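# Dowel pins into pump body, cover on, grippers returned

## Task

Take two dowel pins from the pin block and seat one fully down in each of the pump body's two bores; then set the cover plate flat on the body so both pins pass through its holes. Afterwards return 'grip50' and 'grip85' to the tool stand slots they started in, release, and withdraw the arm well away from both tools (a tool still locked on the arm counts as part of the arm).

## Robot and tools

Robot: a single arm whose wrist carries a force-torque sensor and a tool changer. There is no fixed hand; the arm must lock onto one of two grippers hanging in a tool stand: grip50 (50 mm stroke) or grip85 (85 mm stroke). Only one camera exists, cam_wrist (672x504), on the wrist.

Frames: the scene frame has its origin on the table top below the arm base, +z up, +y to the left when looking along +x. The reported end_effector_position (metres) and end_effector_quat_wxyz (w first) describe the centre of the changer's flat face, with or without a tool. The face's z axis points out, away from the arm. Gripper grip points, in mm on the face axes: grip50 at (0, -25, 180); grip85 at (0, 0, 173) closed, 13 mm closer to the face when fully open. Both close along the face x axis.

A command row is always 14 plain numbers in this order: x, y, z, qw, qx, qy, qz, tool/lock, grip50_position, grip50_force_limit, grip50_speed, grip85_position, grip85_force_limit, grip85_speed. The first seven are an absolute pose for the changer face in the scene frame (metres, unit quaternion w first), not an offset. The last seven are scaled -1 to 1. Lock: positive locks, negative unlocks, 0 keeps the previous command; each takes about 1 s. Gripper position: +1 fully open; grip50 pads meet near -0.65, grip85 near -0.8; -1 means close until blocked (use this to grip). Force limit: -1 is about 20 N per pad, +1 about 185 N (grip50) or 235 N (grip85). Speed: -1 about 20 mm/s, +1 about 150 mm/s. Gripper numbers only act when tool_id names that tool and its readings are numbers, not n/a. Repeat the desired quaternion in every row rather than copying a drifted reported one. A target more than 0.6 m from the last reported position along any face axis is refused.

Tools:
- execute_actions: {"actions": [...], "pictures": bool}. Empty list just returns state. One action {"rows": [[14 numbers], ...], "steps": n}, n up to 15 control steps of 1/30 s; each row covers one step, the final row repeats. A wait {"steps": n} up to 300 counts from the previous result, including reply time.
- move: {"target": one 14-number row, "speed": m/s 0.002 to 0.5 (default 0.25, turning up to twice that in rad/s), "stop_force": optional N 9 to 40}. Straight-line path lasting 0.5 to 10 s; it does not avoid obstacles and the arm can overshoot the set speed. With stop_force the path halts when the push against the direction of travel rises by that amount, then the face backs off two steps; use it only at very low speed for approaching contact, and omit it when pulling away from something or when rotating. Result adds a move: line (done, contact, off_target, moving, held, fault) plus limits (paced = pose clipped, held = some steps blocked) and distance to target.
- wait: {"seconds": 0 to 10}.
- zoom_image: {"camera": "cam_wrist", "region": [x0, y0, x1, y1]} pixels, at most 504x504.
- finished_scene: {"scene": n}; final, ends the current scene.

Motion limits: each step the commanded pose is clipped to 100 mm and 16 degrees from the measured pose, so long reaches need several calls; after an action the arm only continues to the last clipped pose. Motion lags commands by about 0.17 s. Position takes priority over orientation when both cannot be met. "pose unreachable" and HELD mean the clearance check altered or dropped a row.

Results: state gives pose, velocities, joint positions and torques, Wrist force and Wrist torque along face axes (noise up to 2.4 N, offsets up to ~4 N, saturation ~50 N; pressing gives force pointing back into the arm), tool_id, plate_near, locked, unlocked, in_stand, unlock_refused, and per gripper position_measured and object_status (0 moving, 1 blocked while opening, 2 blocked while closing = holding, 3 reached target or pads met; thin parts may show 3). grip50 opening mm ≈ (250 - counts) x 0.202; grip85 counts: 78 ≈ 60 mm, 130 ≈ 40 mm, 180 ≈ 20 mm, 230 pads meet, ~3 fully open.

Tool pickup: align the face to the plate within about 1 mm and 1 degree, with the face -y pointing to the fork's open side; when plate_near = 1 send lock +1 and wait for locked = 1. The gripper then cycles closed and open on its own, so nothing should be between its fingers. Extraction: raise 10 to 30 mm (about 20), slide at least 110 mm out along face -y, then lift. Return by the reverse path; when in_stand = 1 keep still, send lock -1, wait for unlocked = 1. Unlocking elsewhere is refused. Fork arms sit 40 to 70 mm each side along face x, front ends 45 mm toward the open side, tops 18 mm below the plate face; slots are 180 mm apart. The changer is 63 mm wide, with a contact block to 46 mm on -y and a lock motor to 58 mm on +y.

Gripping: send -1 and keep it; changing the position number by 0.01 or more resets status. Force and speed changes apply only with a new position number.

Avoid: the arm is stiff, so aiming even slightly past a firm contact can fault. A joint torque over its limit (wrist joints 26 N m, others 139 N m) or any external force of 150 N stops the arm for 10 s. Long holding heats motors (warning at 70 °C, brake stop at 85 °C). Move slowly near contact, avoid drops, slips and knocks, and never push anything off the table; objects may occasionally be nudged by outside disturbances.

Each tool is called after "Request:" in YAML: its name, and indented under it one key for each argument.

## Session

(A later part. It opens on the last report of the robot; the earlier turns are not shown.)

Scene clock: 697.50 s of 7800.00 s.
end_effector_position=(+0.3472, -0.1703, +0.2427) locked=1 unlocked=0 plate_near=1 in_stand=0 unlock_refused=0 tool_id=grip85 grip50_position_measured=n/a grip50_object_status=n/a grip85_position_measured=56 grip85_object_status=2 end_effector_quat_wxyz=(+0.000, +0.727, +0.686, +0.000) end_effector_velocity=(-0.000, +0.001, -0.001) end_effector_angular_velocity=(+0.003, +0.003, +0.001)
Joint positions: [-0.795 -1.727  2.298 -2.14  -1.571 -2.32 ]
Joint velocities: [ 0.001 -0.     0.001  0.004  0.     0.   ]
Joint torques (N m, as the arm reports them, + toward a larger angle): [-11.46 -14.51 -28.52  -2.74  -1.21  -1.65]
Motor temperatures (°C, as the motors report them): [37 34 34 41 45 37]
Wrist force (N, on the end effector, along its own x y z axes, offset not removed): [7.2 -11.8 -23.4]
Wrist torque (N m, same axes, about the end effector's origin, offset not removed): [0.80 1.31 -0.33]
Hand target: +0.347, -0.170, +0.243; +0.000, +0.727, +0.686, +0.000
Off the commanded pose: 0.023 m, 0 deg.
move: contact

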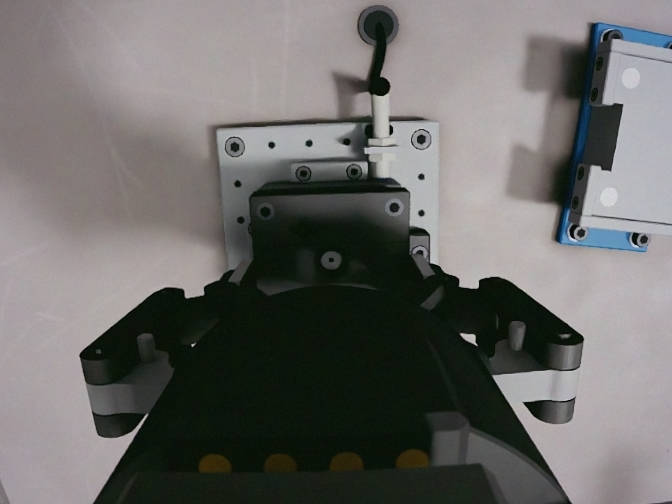

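Request:
move:
  target: [0.3473,-0.1703,0.2450,0,0.7274,0.6862,0,0,0,0,0,-1,0,-0.7]
  speed: 0.003

Request:
move:
  target: [0.3473,-0.1703,0.2450,0,0.7236,0.6902,0,0,0,0,0,-1,0,-0.7]
  speed: 0.004

Request:
move:
  target: [0.3473,-0.1703,0.22,0,0.7236,0.6902,0,0,0,0,0,-1,0,-0.7]
  speed: 0.002
  stop_force: 12

Scene clock: 708.53 s of 7800.00 s.
end_effector_position=(+0.3473, -0.1703, +0.2449) locked=1 unlocked=0 plate_near=1 in_stand=0 unlock_refused=0 tool_id=grip85 grip50_position_measured=n/a grip50_object_status=n/a grip85_position_measured=56 grip85_object_status=2 end_effector_quat_wxyz=(+0.000, +0.727, +0.686, +0.000) end_effector_velocity=(-0.001, +0.000, -0.001) end_effector_angular_velocity=(+0.002, +0.003, -0.001)
Joint positions: [-0.795 -1.731  2.294 -2.133 -1.571 -2.32 ]
Joint velocities: [-0.    -0.     0.001  0.003 -0.001  0.   ]
Joint torques (N m, as the arm reports them, + toward a larger angle): [ 12.21 -32.31 -37.47  -2.19  -1.04   1.98]
Motor temperatures (°C, as the motors report them): [37 34 35 41 45 37]
Wrist force (N, on the end effector, along its own x y z axes, offset not removed): [-0.1 -3.6 2.5]
Wrist torque (N m, same axes, about the end effector's origin, offset not removed): [-0.28 -0.01 -0.29]
Hand target: +0.347, -0.170, +0.245; +0.000, +0.727, +0.686, -0.000
Off the commanded pose: 0.000 m, 0 deg.
After step 90, 7.10 s passed at rest.
move: done

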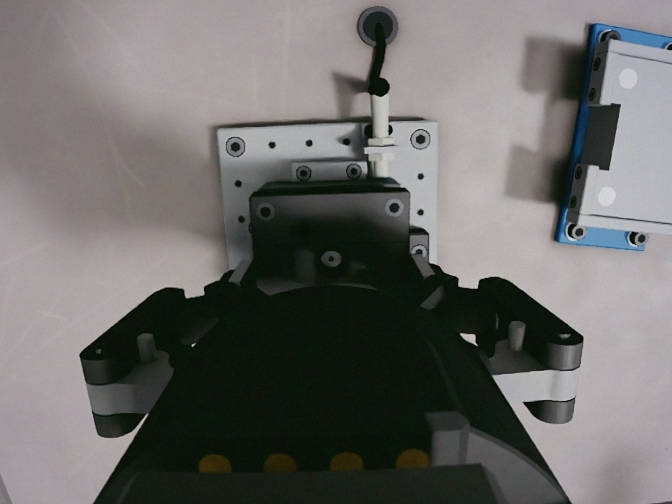

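Scene clock: 710.13 s of 7800.00 s.
end_effector_position=(+0.3473, -0.1703, +0.2450) locked=1 unlocked=0 plate_near=1 in_stand=0 unlock_refused=0 tool_id=grip85 grip50_position_measured=n/a grip50_object_status=n/a grip85_position_measured=56 grip85_object_status=2 end_effector_quat_wxyz=(+0.000, +0.724, +0.690, +0.000) end_effector_velocity=(+0.000, -0.000, +0.000) end_effector_angular_velocity=(-0.001, -0.000, +0.002)
Joint positions: [-0.795 -1.731  2.294 -2.132 -1.571 -2.33 ]
Joint velocities: [-0.     0.    -0.001  0.    -0.    -0.002]
Joint torques (N m, as the arm reports them, + toward a larger angle): [ 13.49 -30.96 -36.73  -1.52  -1.6   -1.76]
Motor temperatures (°C, as the motors report them): [37 34 35 41 45 37]
Wrist force (N, on the end effector, along its own x y z axes, offset not removed): [0.7 3.5 4.9]
Wrist torque (N m, same axes, about the end effector's origin, offset not removed): [-0.28 -0.26 -0.19]
Hand target: +0.347, -0.170, +0.245; +0.000, +0.724, +0.690, -0.000
Off the commanded pose: 0.000 m, 0 deg.
move: done

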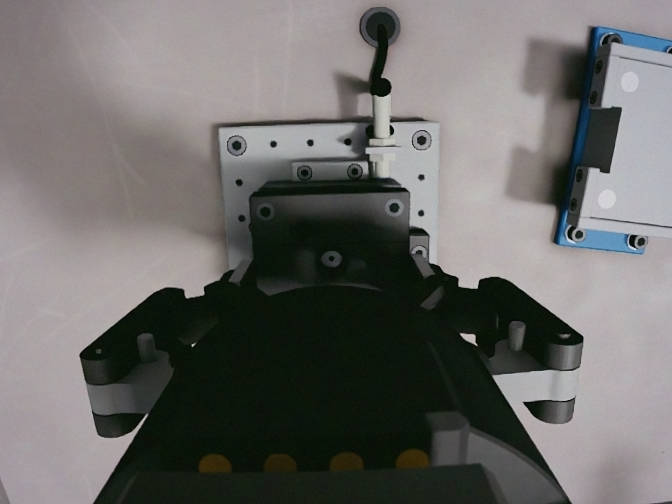

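Scene clock: 710.97 s of 7800.00 s.
end_effector_position=(+0.3473, -0.1703, +0.2440) locked=1 unlocked=0 plate_near=1 in_stand=0 unlock_refused=0 tool_id=grip85 grip50_position_measured=n/a grip50_object_status=n/a grip85_position_measured=56 grip85_object_status=2 end_effector_quat_wxyz=(+0.000, +0.724, +0.690, -0.000) end_effector_velocity=(-0.000, -0.000, -0.000) end_effector_angular_velocity=(+0.002, +0.002, -0.000)
Joint positions: [-0.795 -1.73   2.295 -2.136 -1.571 -2.33 ]
Joint velocities: [-0.     0.001 -0.001  0.003 -0.    -0.   ]
Joint torques (N m, as the arm reports them, + toward a larger angle): [ 11.21 -21.67 -31.22  -1.31  -1.23   1.02]
Motor temperatures (°C, as the motors report them): [37 34 35 41 45 37]
Wrist force (N, on the end effector, along its own x y z axes, offset not removed): [1.1 -4.5 -14.4]
Wrist torque (N m, same axes, about the end effector's origin, offset not removed): [0.26 0.03 0.10]
Hand target: +0.347, -0.170, +0.244; +0.000, +0.724, +0.690, +0.000
Off the commanded pose: 0.024 m, 0 deg.
move: contact

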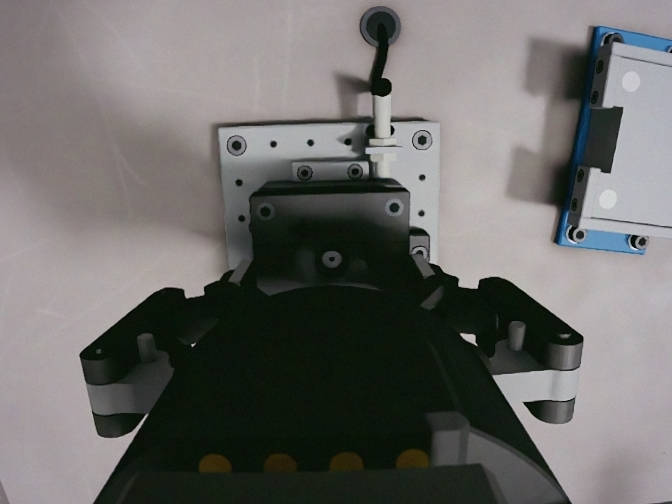

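Request:
move:
  target: [0.3471,-0.1703,0.2448,0,0.7254,0.6884,0,0,0,0,0,-1,0,-0.7]
  speed: 0.003

Request:
move:
  target: [0.3471,-0.1703,0.22,0,0.7254,0.6884,0,0,0,0,0,-1,0,-0.7]
  speed: 0.002
  stop_force: 15

Scene clock: 715.07 s of 7800.00 s.
end_effector_position=(+0.3471, -0.1703, +0.2448) locked=1 unlocked=0 plate_near=1 in_stand=0 unlock_refused=0 tool_id=grip85 grip50_position_measured=n/a grip50_object_status=n/a grip85_position_measured=56 grip85_object_status=2 end_effector_quat_wxyz=(+0.000, +0.725, +0.688, +0.000) end_effector_velocity=(-0.000, +0.001, -0.001) end_effector_angular_velocity=(+0.003, +0.002, -0.001)
Joint positions: [-0.795 -1.731  2.294 -2.133 -1.571 -2.326]
Joint velocities: [0.    0.002 0.002 0.001 0.001 0.001]
Joint torques (N m, as the arm reports them, + toward a larger angle): [-11.57 -31.1  -34.82  -1.25   1.33   1.92]
Motor temperatures (°C, as the motors report them): [37 34 35 41 45 37]
Wrist force (N, on the end effector, along its own x y z axes, offset not removed): [-2.7 5.5 4.0]
Wrist torque (N m, same axes, about the end effector's origin, offset not removed): [-0.83 -0.03 -0.12]
Hand target: +0.347, -0.170, +0.245; +0.000, +0.725, +0.688, +0.000
Off the commanded pose: 0.000 m, 0 deg.
After step 90, 0.07 s passed at rest.
move: done

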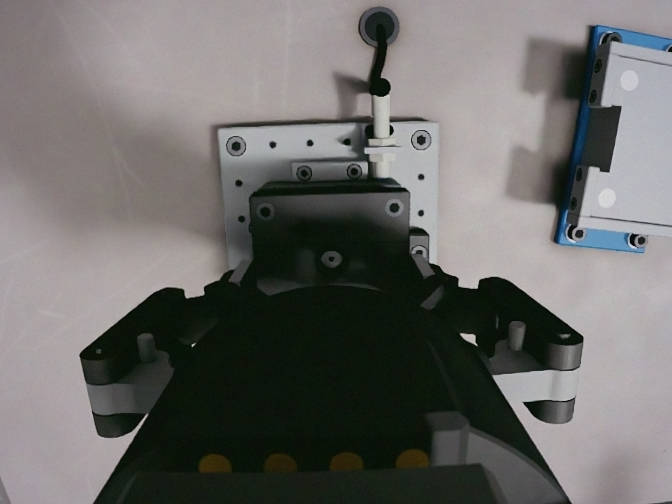

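Scene clock: 716.77 s of 7800.00 s.
end_effector_position=(+0.3471, -0.1703, +0.2420) locked=1 unlocked=0 plate_near=1 in_stand=0 unlock_refused=0 tool_id=grip85 grip50_position_measured=n/a grip50_object_status=n/a grip85_position_measured=56 grip85_object_status=2 end_effector_quat_wxyz=(-0.000, +0.725, +0.688, +0.000) end_effector_velocity=(-0.000, +0.000, -0.000) end_effector_angular_velocity=(+0.003, +0.003, -0.001)
Joint positions: [-0.795 -1.727  2.299 -2.142 -1.571 -2.326]
Joint velocities: [-0.001  0.    -0.001  0.004 -0.     0.001]
Joint torques (N m, as the arm reports them, + toward a larger angle): [-11.94 -18.87 -30.46  -0.64   1.07  -1.44]
Motor temperatures (°C, as the motors report them): [37 34 35 41 45 37]
Wrist force (N, on the end effector, along its own x y z axes, offset not removed): [-1.3 -2.4 -13.5]
Wrist torque (N m, same axes, about the end effector's origin, offset not removed): [-0.54 0.36 -0.06]
Hand target: +0.347, -0.170, +0.242; +0.000, +0.725, +0.688, +0.000
Off the commanded pose: 0.022 m, 0 deg.
move: contact

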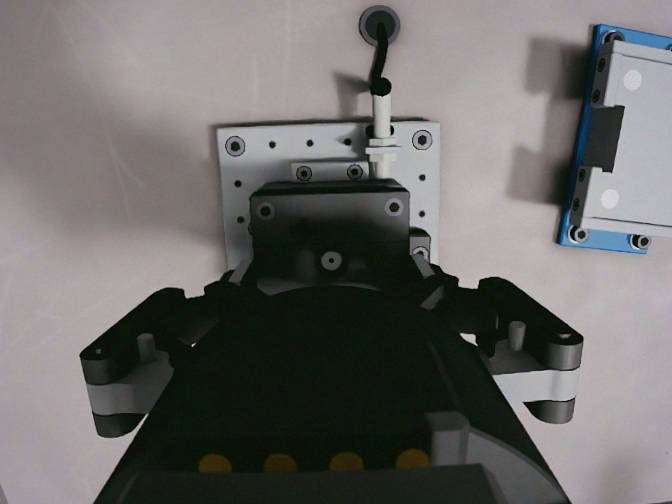

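Request:
move:
  target: [0.3472,-0.1703,0.22,0,0.7254,0.6884,0,0,0,0,0,-1,0,-0.7]
  speed: 0.002
  stop_force: 22

Scene clock: 719.77 s of 7800.00 s.
end_effector_position=(+0.3471, -0.1703, +0.2412) locked=1 unlocked=0 plate_near=1 in_stand=0 unlock_refused=0 tool_id=grip85 grip50_position_measured=n/a grip50_object_status=n/a grip85_position_measured=56 grip85_object_status=2 end_effector_quat_wxyz=(+0.000, +0.725, +0.688, +0.000) end_effector_velocity=(-0.000, +0.000, +0.000) end_effector_angular_velocity=(+0.002, +0.001, +0.000)
Joint positions: [-0.795 -1.725  2.3   -2.145 -1.571 -2.326]
Joint velocities: [ 0.    -0.001 -0.     0.004  0.001 -0.   ]
Joint torques (N m, as the arm reports them, + toward a larger angle): [ -9.36 -19.5  -29.23  -1.15   0.93  -0.92]
Motor temperatures (°C, as the motors report them): [37 34 35 41 45 37]
Wrist force (N, on the end effector, along its own x y z axes, offset not removed): [3.4 -3.0 -18.1]
Wrist torque (N m, same axes, about the end effector's origin, offset not removed): [-0.04 0.55 0.04]
Hand target: +0.347, -0.170, +0.241; +0.000, +0.725, +0.688, +0.000
Off the commanded pose: 0.021 m, 0 deg.
move: contact

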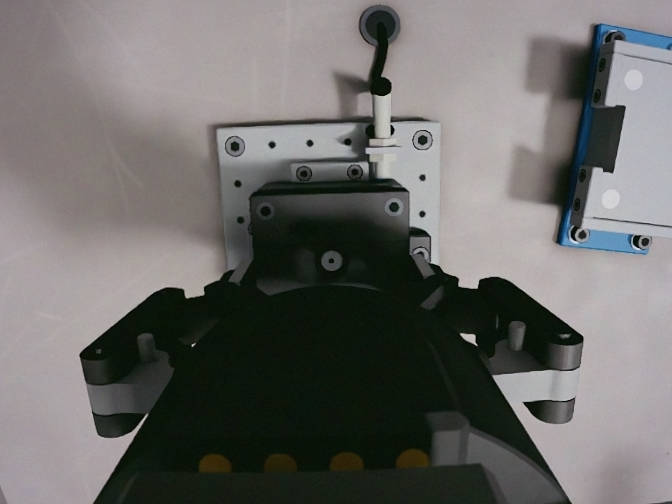

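Request:
move:
  target: [0.3472,-0.1702,0.22,0,0.7254,0.6884,0,0,0,0,0,-1,0,-0.7]
  speed: 0.002
  stop_force: 25

Scene clock: 722.47 s of 7800.00 s.
end_effector_position=(+0.3471, -0.1703, +0.2410) locked=1 unlocked=0 plate_near=1 in_stand=0 unlock_refused=0 tool_id=grip85 grip50_position_measured=n/a grip50_object_status=n/a grip85_position_measured=56 grip85_object_status=2 end_effector_quat_wxyz=(+0.000, +0.725, +0.688, +0.000) end_effector_velocity=(-0.000, +0.000, +0.001) end_effector_angular_velocity=(+0.001, -0.000, -0.000)
Joint positions: [-0.795 -1.725  2.301 -2.146 -1.571 -2.326]
Joint velocities: [-0.    -0.002 -0.002  0.004  0.001 -0.   ]
Joint torques (N m, as the arm reports them, + toward a larger angle): [ -8.17 -22.17 -29.41  -1.38   0.84  -0.46]
Motor temperatures (°C, as the motors report them): [37 34 35 41 45 37]
Wrist force (N, on the end effector, along its own x y z axes, offset not removed): [3.4 -6.9 -21.2]
Wrist torque (N m, same axes, about the end effector's origin, offset not removed): [0.24 0.83 -0.29]
Hand target: +0.347, -0.170, +0.241; +0.000, +0.725, +0.688, +0.000
Off the commanded pose: 0.021 m, 0 deg.
move: contact

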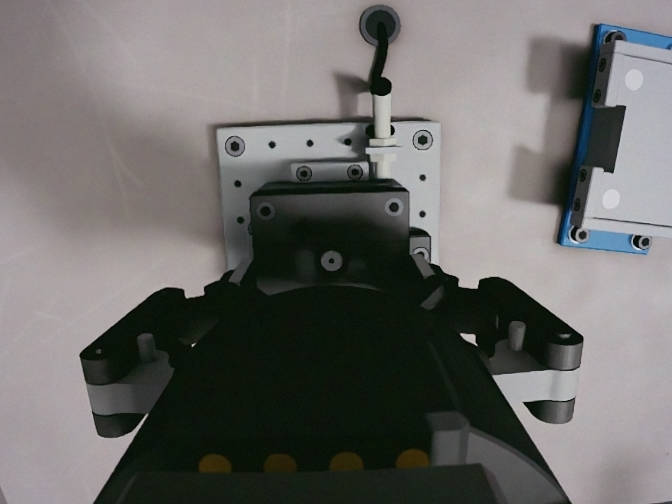

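Request:
execute_actions:
  actions:
    - {"rows":[[0.3472,-0.1703,0.2413,0,0.7254,0.6884,0,0,0,0,0,-1,0,-0.7],[0.3472,-0.1703,0.2413,0,0.7254,0.6884,0,0,0,0,0,-1,0,-0.7],[0.3472,-0.1703,0.2413,0,0.7254,0.6884,0,0,0,0,0,-1,0,-0.7],[0.3472,-0.1703,0.2413,0,0.7254,0.6884,0,0,0,0,0,-1,0,-0.7],[0.3472,-0.1703,0.2413,0,0.7254,0.6884,0,0,0,0,0,1,0,-0.3]],"steps":15}
  pictures: false

Request:
move:
  target: [0.3472,-0.1703,0.30,0,0.7254,0.6884,0,0,0,0,0,1,0,0]
  speed: 0.04

Request:
move:
  target: [0.40,-0.1703,0.30,0,0.7254,0.6884,0,0,0,0,0,1,0,0]
  speed: 0.08

Request:
zoom_image:
  camera: "cam_wrist"
  region: [220,50,460,270]

Scene clock: 730.97 s of 7800.00 s.
end_effector_position=(+0.3472, -0.1703, +0.2413) locked=1 unlocked=0 plate_near=1 in_stand=0 unlock_refused=0 tool_id=grip85 grip50_position_measured=n/a grip50_object_status=n/a grip85_position_measured=8 grip85_object_status=0 end_effector_quat_wxyz=(+0.000, +0.725, +0.688, +0.000) end_effector_velocity=(+0.000, -0.000, -0.000) end_effector_angular_velocity=(+0.001, +0.001, +0.000)
Joint positions: [-0.795 -1.725  2.3   -2.145 -1.571 -2.326]
Joint velocities: [-0.     0.002 -0.    -0.    -0.    -0.   ]
Joint torques (N m, as the arm reports them, + toward a larger angle): [ 11.15  -9.78 -37.18  -2.06   0.19   2.19]
Motor temperatures (°C, as the motors report them): [37 34 35 41 45 37]
Wrist force (N, on the end effector, along its own x y z axes, offset not removed): [2.3 -0.5 1.1]
Wrist torque (N m, same axes, about the end effector's origin, offset not removed): [-0.01 -0.10 0.06]
Hand target: +0.347, -0.170, +0.241; -0.000, +0.725, +0.688, -0.000
Off the commanded pose: 0.000 m, 0 deg.
Steps of this call (steps 1 to 90: nothing new was sent; then 5.00 s passed at rest; steps 91 to 105: all 15 steps of this action). Readings (end_effector_position | what the end effector reports):
91: (+0.3471, -0.1703, +0.2413) | locked=1 unlocked=0 plate_near=1 in_stand=0 unlock_refused=0 tool_id=grip85 grip50_position_measured=n/a grip50_object_status=n/a grip85_position_measured=56 grip85_object_status=2
92: (+0.3471, -0.1703, +0.2413) | locked=1 unlocked=0 plate_near=1 in_stand=0 unlock_refused=0 tool_id=grip85 grip50_position_measured=n/a grip50_object_status=n/a grip85_position_measured=56 grip85_object_status=2
94: (+0.3471, -0.1703, +0.2414) | locked=1 unlocked=0 plate_near=1 in_stand=0 unlock_refused=0 tool_id=grip85 grip50_position_measured=n/a grip50_object_status=n/a grip85_position_measured=56 grip85_object_status=2
98: (+0.3471, -0.1703, +0.2414) | locked=1 unlocked=0 plate_near=1 in_stand=0 unlock_refused=0 tool_id=grip85 grip50_position_measured=n/a grip50_object_status=n/a grip85_position_measured=46 grip85_object_status=0
105: the state above

Scene clock: 733.17 s of 7800.00 s.
end_effector_position=(+0.3473, -0.1704, +0.2996) locked=1 unlocked=0 plate_near=1 in_stand=0 unlock_refused=0 tool_id=grip85 grip50_position_measured=n/a grip50_object_status=n/a grip85_position_measured=3 grip85_object_status=3 end_effector_quat_wxyz=(+0.000, +0.725, +0.688, +0.000) end_effector_velocity=(-0.000, +0.000, +0.004) end_effector_angular_velocity=(-0.000, -0.001, -0.001)
Joint positions: [-0.795 -1.806  2.194 -1.958 -1.571 -2.326]
Joint velocities: [-0.    -0.005 -0.006  0.01   0.001  0.   ]
Joint torques (N m, as the arm reports them, + toward a larger angle): [  6.32 -29.   -37.63  -2.15  -2.23   0.59]
Motor temperatures (°C, as the motors report them): [37 34 35 41 45 37]
Wrist force (N, on the end effector, along its own x y z axes, offset not removed): [-1.5 0.2 0.3]
Wrist torque (N m, same axes, about the end effector's origin, offset not removed): [-0.05 0.31 -0.27]
Hand target: +0.347, -0.170, +0.300; +0.000, +0.725, +0.688, -0.000
Off the commanded pose: 0.000 m, 0 deg.
move: done

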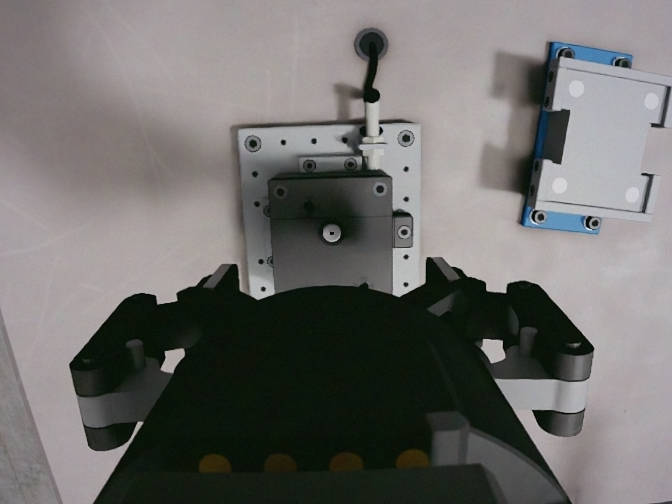

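Scene clock: 734.33 s of 7800.00 s.
end_effector_position=(+0.3997, -0.1703, +0.2999) locked=1 unlocked=0 plate_near=1 in_stand=0 unlock_refused=0 tool_id=grip85 grip50_position_measured=n/a grip50_object_status=n/a grip85_position_measured=3 grip85_object_status=3 end_effector_quat_wxyz=(-0.000, +0.725, +0.688, -0.000) end_effector_velocity=(+0.003, -0.000, +0.001) end_effector_angular_velocity=(-0.000, -0.001, +0.000)
Joint positions: [-0.702 -1.677  2.089 -1.982 -1.572 -2.232]
Joint velocities: [ 0.004  0.007 -0.008  0.001  0.     0.004]
Joint torques (N m, as the arm reports them, + toward a larger angle): [ 13.   -13.63 -37.87  -5.76  -2.19   1.83]
Motor temperatures (°C, as the motors report them): [37 34 35 41 45 37]
Wrist force (N, on the end effector, along its own x y z axes, offset not removed): [2.3 -1.1 1.5]
Wrist torque (N m, same axes, about the end effector's origin, offset not removed): [-0.16 -0.06 -0.23]
Hand target: +0.400, -0.170, +0.300; -0.000, +0.725, +0.688, -0.000
Off the commanded pose: 0.000 m, 0 deg.
move: done

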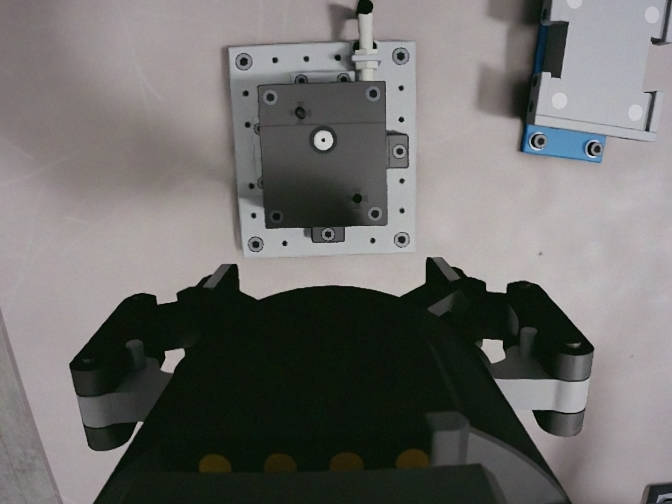

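Region (220, 50, 460, 270) of cam_wrist's 672x504 image, scaled by 2.100, with more detail than that image has; it fills the top 462 rows of this view, and the rest is white.

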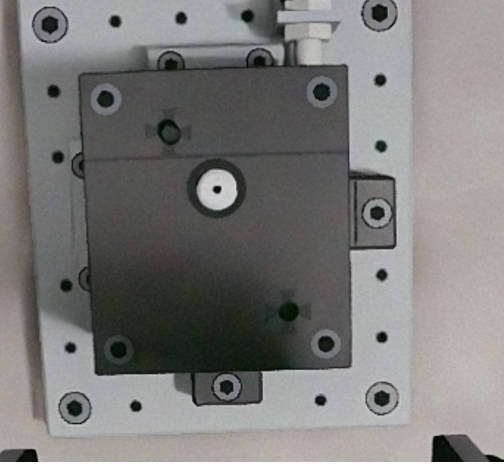

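Request:
move:
  target: [0.3472,-0.1703,0.265,0,0.7254,0.6884,0,0,0,0,0,0.4,0,0.5]
  speed: 0.08

Request:
move:
  target: [0.3472,-0.1703,0.23,0,0.7254,0.6884,0,0,0,0,0,0.4,0,0.5]
  speed: 0.004
  stop_force: 12

Scene clock: 741.10 s of 7800.00 s.
end_effector_position=(+0.3474, -0.1702, +0.2652) locked=1 unlocked=0 plate_near=1 in_stand=0 unlock_refused=0 tool_id=grip85 grip50_position_measured=n/a grip50_object_status=n/a grip85_position_measured=78 grip85_object_status=3 end_effector_quat_wxyz=(+0.000, +0.725, +0.688, +0.000) end_effector_velocity=(-0.002, +0.000, -0.002) end_effector_angular_velocity=(+0.002, +0.001, +0.000)
Joint positions: [-0.795 -1.762  2.258 -2.066 -1.571 -2.325]
Joint velocities: [-0.005 -0.003  0.007 -0.002  0.001 -0.005]
Joint torques (N m, as the arm reports them, + toward a larger angle): [-12.26 -30.15 -17.2   -5.38   2.54  -1.75]
Motor temperatures (°C, as the motors report them): [37 34 35 41 45 37]
Wrist force (N, on the end effector, along its own x y z axes, offset not removed): [2.5 -2.0 1.0]
Wrist torque (N m, same axes, about the end effector's origin, offset not removed): [-0.16 -0.09 -0.15]
Hand target: +0.347, -0.170, +0.265; +0.000, +0.725, +0.688, +0.000
Off the commanded pose: 0.000 m, 0 deg.
After step 90, 2.47 s passed at rest.
move: done

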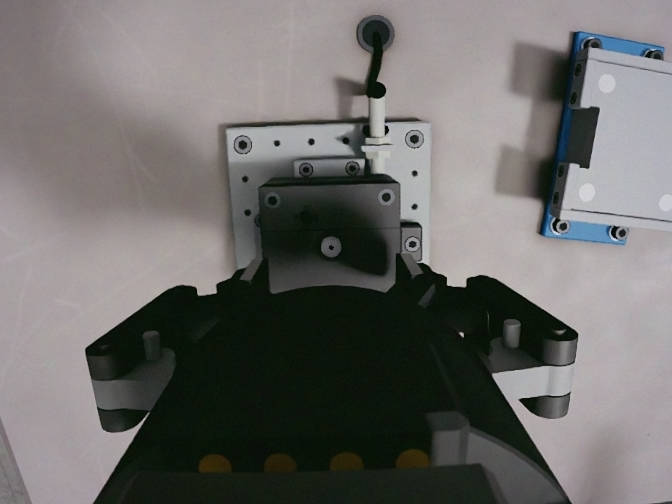

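Scene clock: 745.47 s of 7800.00 s.
end_effector_position=(+0.3473, -0.1702, +0.2493) locked=1 unlocked=0 plate_near=1 in_stand=0 unlock_refused=0 tool_id=grip85 grip50_position_measured=n/a grip50_object_status=n/a grip85_position_measured=78 grip85_object_status=3 end_effector_quat_wxyz=(+0.000, +0.725, +0.688, +0.000) end_effector_velocity=(+0.000, -0.001, +0.001) end_effector_angular_velocity=(+0.001, +0.002, -0.000)
Joint positions: [-0.795 -1.738  2.286 -2.118 -1.571 -2.325]
Joint velocities: [-0.001 -0.    -0.004  0.006 -0.001 -0.   ]
Joint torques (N m, as the arm reports them, + toward a larger angle): [-13.22 -17.99 -25.9   -1.35  -2.2   -1.2 ]
Motor temperatures (°C, as the motors report them): [37 34 35 41 45 37]
Wrist force (N, on the end effector, along its own x y z axes, offset not removed): [7.2 -8.8 -38.0]
Wrist torque (N m, same axes, about the end effector's origin, offset not removed): [0.97 1.63 -0.35]
Hand target: +0.347, -0.170, +0.250; +0.000, +0.725, +0.688, +0.000
Off the commanded pose: 0.019 m, 0 deg.
move: contact

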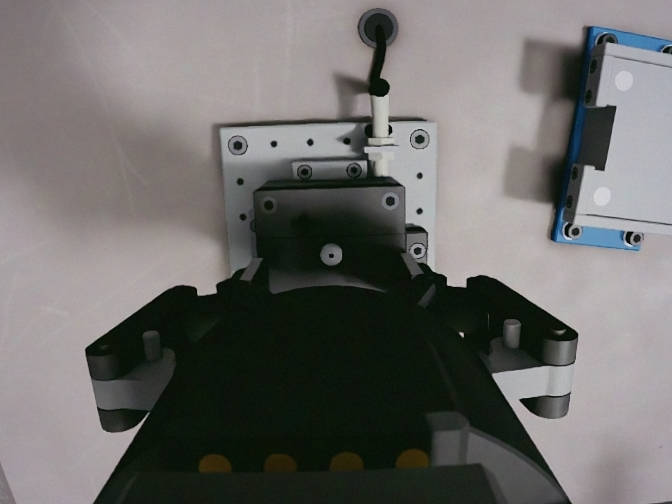

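Request:
move:
  target: [0.3472,-0.1703,0.235,0,0.7254,0.6884,0,0,0,0,0,0.4,0,0.5]
  speed: 0.002
  stop_force: 30

Scene clock: 747.87 s of 7800.00 s.
end_effector_position=(+0.3473, -0.1702, +0.2492) locked=1 unlocked=0 plate_near=1 in_stand=0 unlock_refused=0 tool_id=grip85 grip50_position_measured=n/a grip50_object_status=n/a grip85_position_measured=78 grip85_object_status=3 end_effector_quat_wxyz=(+0.000, +0.725, +0.688, +0.000) end_effector_velocity=(-0.000, +0.001, -0.001) end_effector_angular_velocity=(+0.003, +0.004, +0.001)
Joint positions: [-0.795 -1.738  2.287 -2.119 -1.571 -2.325]
Joint velocities: [ 0.001  0.001  0.001  0.003 -0.001  0.   ]
Joint torques (N m, as the arm reports them, + toward a larger angle): [ -5.96  -8.96 -22.91  -2.88  -1.81   1.46]
Motor temperatures (°C, as the motors report them): [37 34 35 41 45 37]
Wrist force (N, on the end effector, along its own x y z axes, offset not removed): [8.0 -17.2 -50.0]
Wrist torque (N m, same axes, about the end effector's origin, offset not removed): [2.14 3.08 -0.47]
Hand target: +0.347, -0.170, +0.249; +0.000, +0.725, +0.688, +0.000
Off the commanded pose: 0.014 m, 0 deg.
move: contact

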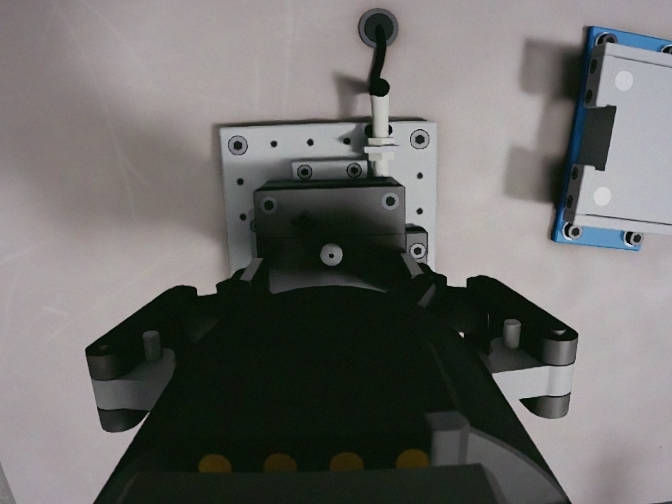

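Request:
move:
  target: [0.3472,-0.1703,0.28,0,0.7254,0.6884,0,0,0,0,0,1,0,0.5]
  speed: 0.05

Request:
move:
  target: [0.40,-0.05,0.28,0,0.7254,0.6884,0,0,0,0,0,1,0,0.5]
  speed: 0.1

Request:
zoom_image:
  camera: "cam_wrist"
  region: [0,60,260,300]

Scene clock: 758.60 s of 7800.00 s.
end_effector_position=(+0.3473, -0.1704, +0.2797) locked=1 unlocked=0 plate_near=1 in_stand=0 unlock_refused=0 tool_id=grip85 grip50_position_measured=n/a grip50_object_status=n/a grip85_position_measured=3 grip85_object_status=3 end_effector_quat_wxyz=(+0.000, +0.725, +0.688, +0.000) end_effector_velocity=(+0.000, -0.001, +0.004) end_effector_angular_velocity=(-0.001, -0.000, +0.000)
Joint positions: [-0.795 -1.782  2.232 -2.019 -1.571 -2.326]
Joint velocities: [-0.    -0.003 -0.008  0.01  -0.    -0.001]
Joint torques (N m, as the arm reports them, + toward a larger angle): [-12.53 -30.   -37.9   -2.26  -2.24  -1.89]
Motor temperatures (°C, as the motors report them): [37 34 35 41 45 37]
Wrist force (N, on the end effector, along its own x y z axes, offset not removed): [1.1 1.1 3.6]
Wrist torque (N m, same axes, about the end effector's origin, offset not removed): [-0.12 0.04 -0.02]
Hand target: +0.347, -0.170, +0.280; +0.000, +0.725, +0.688, +0.000
Off the commanded pose: 0.000 m, 0 deg.
After step 90, 6.70 s passed at rest.
move: done

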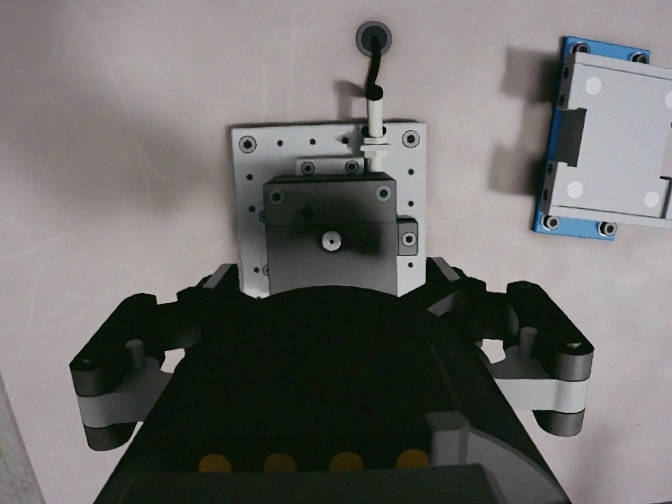

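Scene clock: 760.47 s of 7800.00 s.
end_effector_position=(+0.3997, -0.0503, +0.2800) locked=1 unlocked=0 plate_near=1 in_stand=0 unlock_refused=0 tool_id=grip85 grip50_position_measured=n/a grip50_object_status=n/a grip85_position_measured=3 grip85_object_status=3 end_effector_quat_wxyz=(-0.000, +0.725, +0.688, -0.001) end_effector_velocity=(+0.001, +0.002, +0.000) end_effector_angular_velocity=(-0.001, -0.001, -0.001)
Joint positions: [-0.45  -1.737  2.196 -2.028 -1.572 -1.98 ]
Joint velocities: [ 0.007  0.002 -0.002 -0.001 -0.     0.007]
Joint torques (N m, as the arm reports them, + toward a larger angle): [ 11.8  -11.61 -38.47  -5.52  -2.22   1.94]
Motor temperatures (°C, as the motors report them): [37 34 35 41 45 37]
Wrist force (N, on the end effector, along its own x y z axes, offset not removed): [3.0 -0.5 1.7]
Wrist torque (N m, same axes, about the end effector's origin, offset not removed): [0.01 -0.04 -0.26]
Hand target: +0.400, -0.050, +0.280; -0.000, +0.725, +0.688, -0.001
Off the commanded pose: 0.000 m, 0 deg.
move: done

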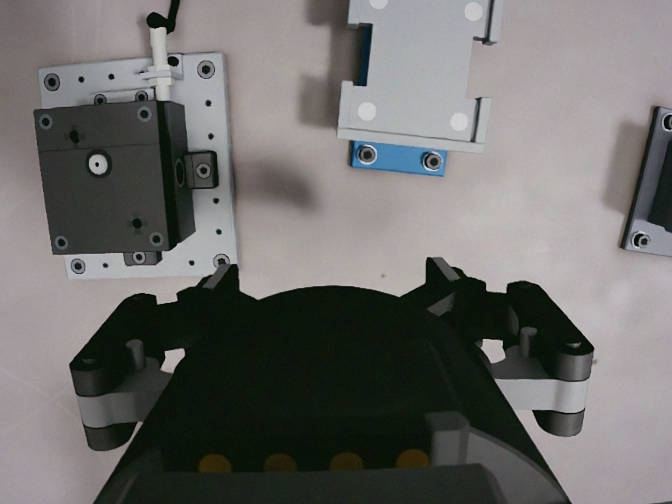

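Region (0, 60, 260, 300) of cam_wrist's 672x504 image, scaled by 1.938, with more detail than that image has; it fills the top 465 rows of this view, and the rest is white.

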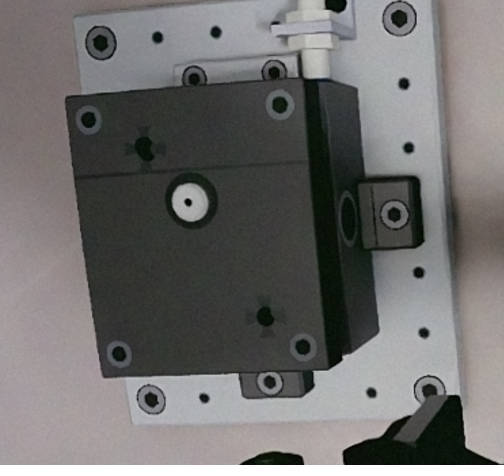

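Request:
move:
  target: [0.3468,-0.1676,0.275,0,0.9689,0.2474,0,0,0,0,0,0.33,0,0.5]
  speed: 0.1

Request:
move:
  target: [0.3468,-0.1676,0.256,0,0.9689,0.2474,0,0,0,0,0,0.33,0,0.5]
  speed: 0.02
  stop_force: 12

Request:
move:
  target: [0.3468,-0.1676,0.235,0,0.9689,0.2474,0,0,0,0,0,0.33,0,0.5]
  speed: 0.002
  stop_force: 20

Scene clock: 777.07 s of 7800.00 s.
end_effector_position=(+0.3471, -0.1673, +0.2750) locked=1 unlocked=0 plate_near=1 in_stand=0 unlock_refused=0 tool_id=grip85 grip50_position_measured=n/a grip50_object_status=n/a grip85_position_measured=87 grip85_object_status=3 end_effector_quat_wxyz=(-0.000, +0.969, +0.248, +0.001) end_effector_velocity=(-0.000, -0.002, +0.001) end_effector_angular_velocity=(-0.002, -0.002, -0.016)
Joint positions: [-0.79  -1.781  2.244 -2.033 -1.57  -1.304]
Joint velocities: [-0.005 -0.001 -0.001 -0.001  0.     0.012]
Joint torques (N m, as the arm reports them, + toward a larger angle): [-11.66  -6.49 -18.56  -5.87   2.2    1.9 ]
Motor temperatures (°C, as the motors report them): [37 34 35 41 45 37]
Wrist force (N, on the end effector, along its own x y z axes, offset not removed): [1.0 1.2 2.8]
Wrist torque (N m, same axes, about the end effector's origin, offset not removed): [-0.06 -0.01 -0.08]
Hand target: +0.347, -0.168, +0.275; -0.000, +0.969, +0.247, +0.001
Off the commanded pose: 0.000 m, 0 deg.
After step 90, 8.13 s passed at rest.
move: done

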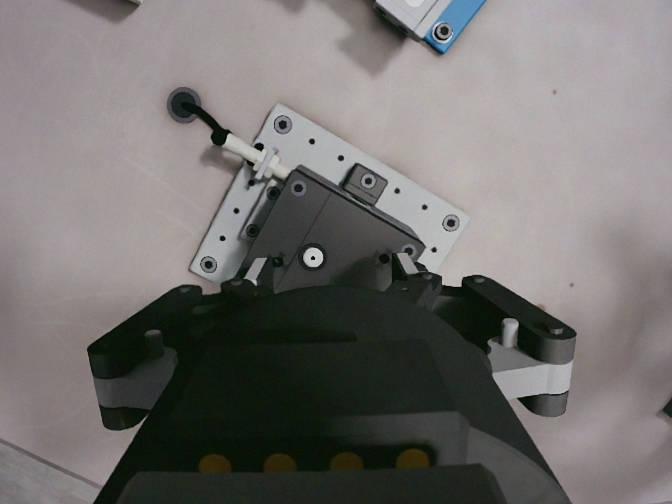

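Scene clock: 778.33 s of 7800.00 s.
end_effector_position=(+0.3468, -0.1675, +0.2563) locked=1 unlocked=0 plate_near=1 in_stand=0 unlock_refused=0 tool_id=grip85 grip50_position_measured=n/a grip50_object_status=n/a grip85_position_measured=87 grip85_object_status=3 end_effector_quat_wxyz=(-0.000, +0.969, +0.247, +0.000) end_effector_velocity=(-0.000, -0.000, -0.003) end_effector_angular_velocity=(+0.001, +0.002, -0.000)
Joint positions: [-0.791 -1.754  2.278 -2.093 -1.571 -1.303]
Joint velocities: [-0.001  0.005  0.005 -0.007 -0.    -0.   ]
Joint torques (N m, as the arm reports them, + toward a larger angle): [-11.73  -9.32 -16.01  -5.45  -2.04   1.95]
Motor temperatures (°C, as the motors report them): [37 34 35 41 45 37]
Wrist force (N, on the end effector, along its own x y z axes, offset not removed): [1.9 -2.3 2.4]
Wrist torque (N m, same axes, about the end effector's origin, offset not removed): [-0.18 -0.13 -0.02]
Hand target: +0.347, -0.168, +0.256; -0.000, +0.969, +0.247, -0.000
Off the commanded pose: 0.000 m, 0 deg.
move: done

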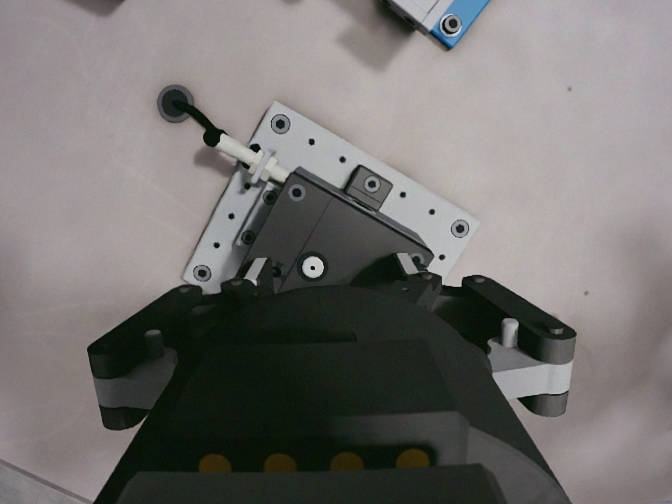

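Scene clock: 785.33 s of 7800.00 s.
end_effector_position=(+0.3468, -0.1676, +0.2431) locked=1 unlocked=0 plate_near=1 in_stand=0 unlock_refused=0 tool_id=grip85 grip50_position_measured=n/a grip50_object_status=n/a grip85_position_measured=87 grip85_object_status=3 end_effector_quat_wxyz=(+0.000, +0.969, +0.247, +0.000) end_effector_velocity=(-0.000, +0.000, +0.000) end_effector_angular_velocity=(+0.001, +0.001, +0.001)
Joint positions: [-0.791 -1.733  2.301 -2.138 -1.571 -1.303]
Joint velocities: [ 0.    -0.001 -0.001  0.003  0.    -0.001]
Joint torques (N m, as the arm reports them, + toward a larger angle): [-12.05  -7.99 -20.97  -1.32  -1.97  -1.38]
Motor temperatures (°C, as the motors report them): [37 34 35 41 45 37]
Wrist force (N, on the end effector, along its own x y z axes, offset not removed): [-1.5 -10.0 -42.6]
Wrist torque (N m, same axes, about the end effector's origin, offset not removed): [1.90 0.33 -0.27]
Hand target: +0.347, -0.168, +0.243; +0.000, +0.969, +0.247, +0.000
Off the commanded pose: 0.008 m, 0 deg.
move: contact

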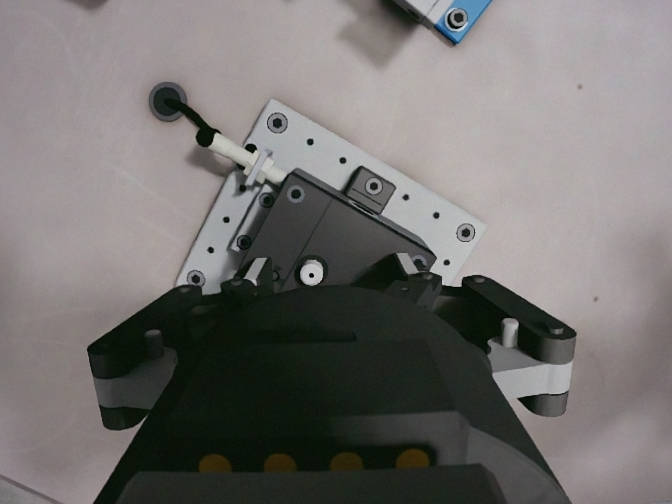

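Request:
move:
  target: [0.3468,-0.1676,0.285,0,0.9689,0.2474,0,0,0,0,0,1,0,0.5]
  speed: 0.06

Request:
move:
  target: [0.40,-0.06,0.30,0,0.7254,0.6884,0,0,0,0,0,1,0,0.5]
  speed: 0.15

Request:
zoom_image:
  camera: "cam_wrist"
  region: [20,60,280,300]

Scene clock: 789.60 s of 7800.00 s.
end_effector_position=(+0.3469, -0.1677, +0.2847) locked=1 unlocked=0 plate_near=1 in_stand=0 unlock_refused=0 tool_id=grip85 grip50_position_measured=n/a grip50_object_status=n/a grip85_position_measured=3 grip85_object_status=3 end_effector_quat_wxyz=(+0.000, +0.969, +0.247, +0.000) end_effector_velocity=(-0.000, +0.000, +0.003) end_effector_angular_velocity=(+0.000, +0.000, +0.001)
Joint positions: [-0.791 -1.793  2.226 -2.002 -1.571 -1.303]
Joint velocities: [-0.    -0.004 -0.004  0.008 -0.    -0.001]
Joint torques (N m, as the arm reports them, + toward a larger angle): [ -3.27 -29.45 -38.5   -2.    -2.12  -1.51]
Motor temperatures (°C, as the motors report them): [37 34 35 41 45 37]
Wrist force (N, on the end effector, along its own x y z axes, offset not removed): [0.3 1.2 3.2]
Wrist torque (N m, same axes, about the end effector's origin, offset not removed): [0.06 0.04 0.03]
Hand target: +0.347, -0.168, +0.285; +0.000, +0.969, +0.247, +0.000
Off the commanded pose: 0.000 m, 0 deg.
After step 90, 0.10 s passed at rest.
move: done

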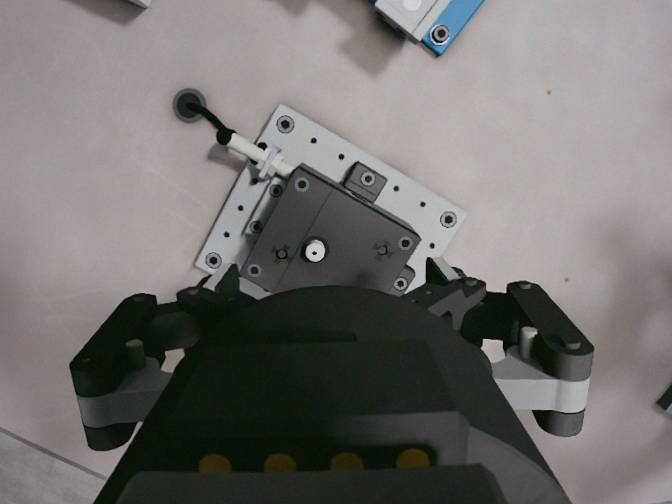

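Scene clock: 793.47 s of 7800.00 s.
end_effector_position=(+0.3998, -0.0603, +0.2999) locked=1 unlocked=0 plate_near=1 in_stand=0 unlock_refused=0 tool_id=grip85 grip50_position_measured=n/a grip50_object_status=n/a grip85_position_measured=3 grip85_object_status=3 end_effector_quat_wxyz=(-0.000, +0.726, +0.688, -0.001) end_effector_velocity=(+0.000, +0.001, +0.000) end_effector_angular_velocity=(-0.001, -0.000, +0.013)
Joint positions: [-0.473 -1.757  2.156 -1.968 -1.572 -2.002]
Joint velocities: [ 0.003 -0.001 -0.001  0.001 -0.001 -0.01 ]
Joint torques (N m, as the arm reports them, + toward a larger angle): [ 11.81 -10.5  -39.31  -2.05  -0.04  -1.5 ]
Motor temperatures (°C, as the motors report them): [37 34 35 41 45 37]
Wrist force (N, on the end effector, along its own x y z axes, offset not removed): [-0.6 2.1 -0.2]
Wrist torque (N m, same axes, about the end effector's origin, offset not removed): [0.07 0.15 -0.11]
Hand target: +0.400, -0.060, +0.300; -0.000, +0.725, +0.688, -0.001
Off the commanded pose: 0.000 m, 0 deg.
move: done

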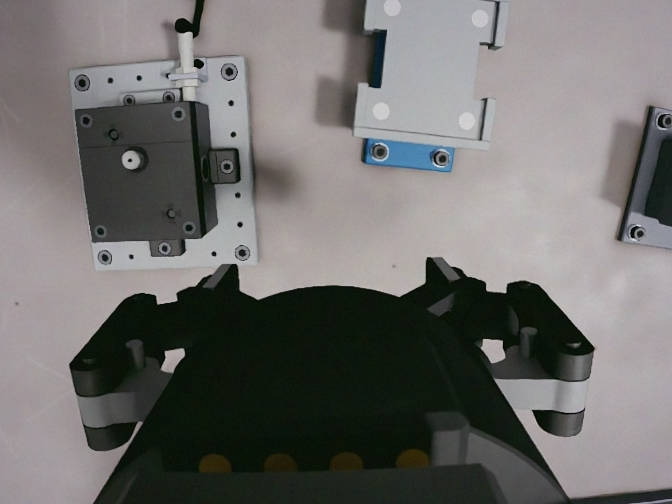

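Region (20, 60, 280, 300) of cam_wrist's 672x504 image, scaled by 1.938, with more detail than that image has; it fills the top 465 rows of this view, and the rest is white.

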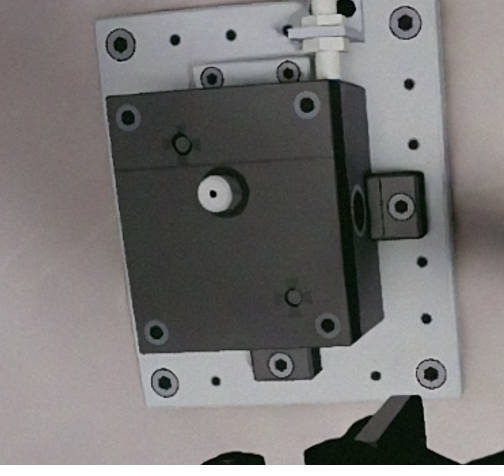

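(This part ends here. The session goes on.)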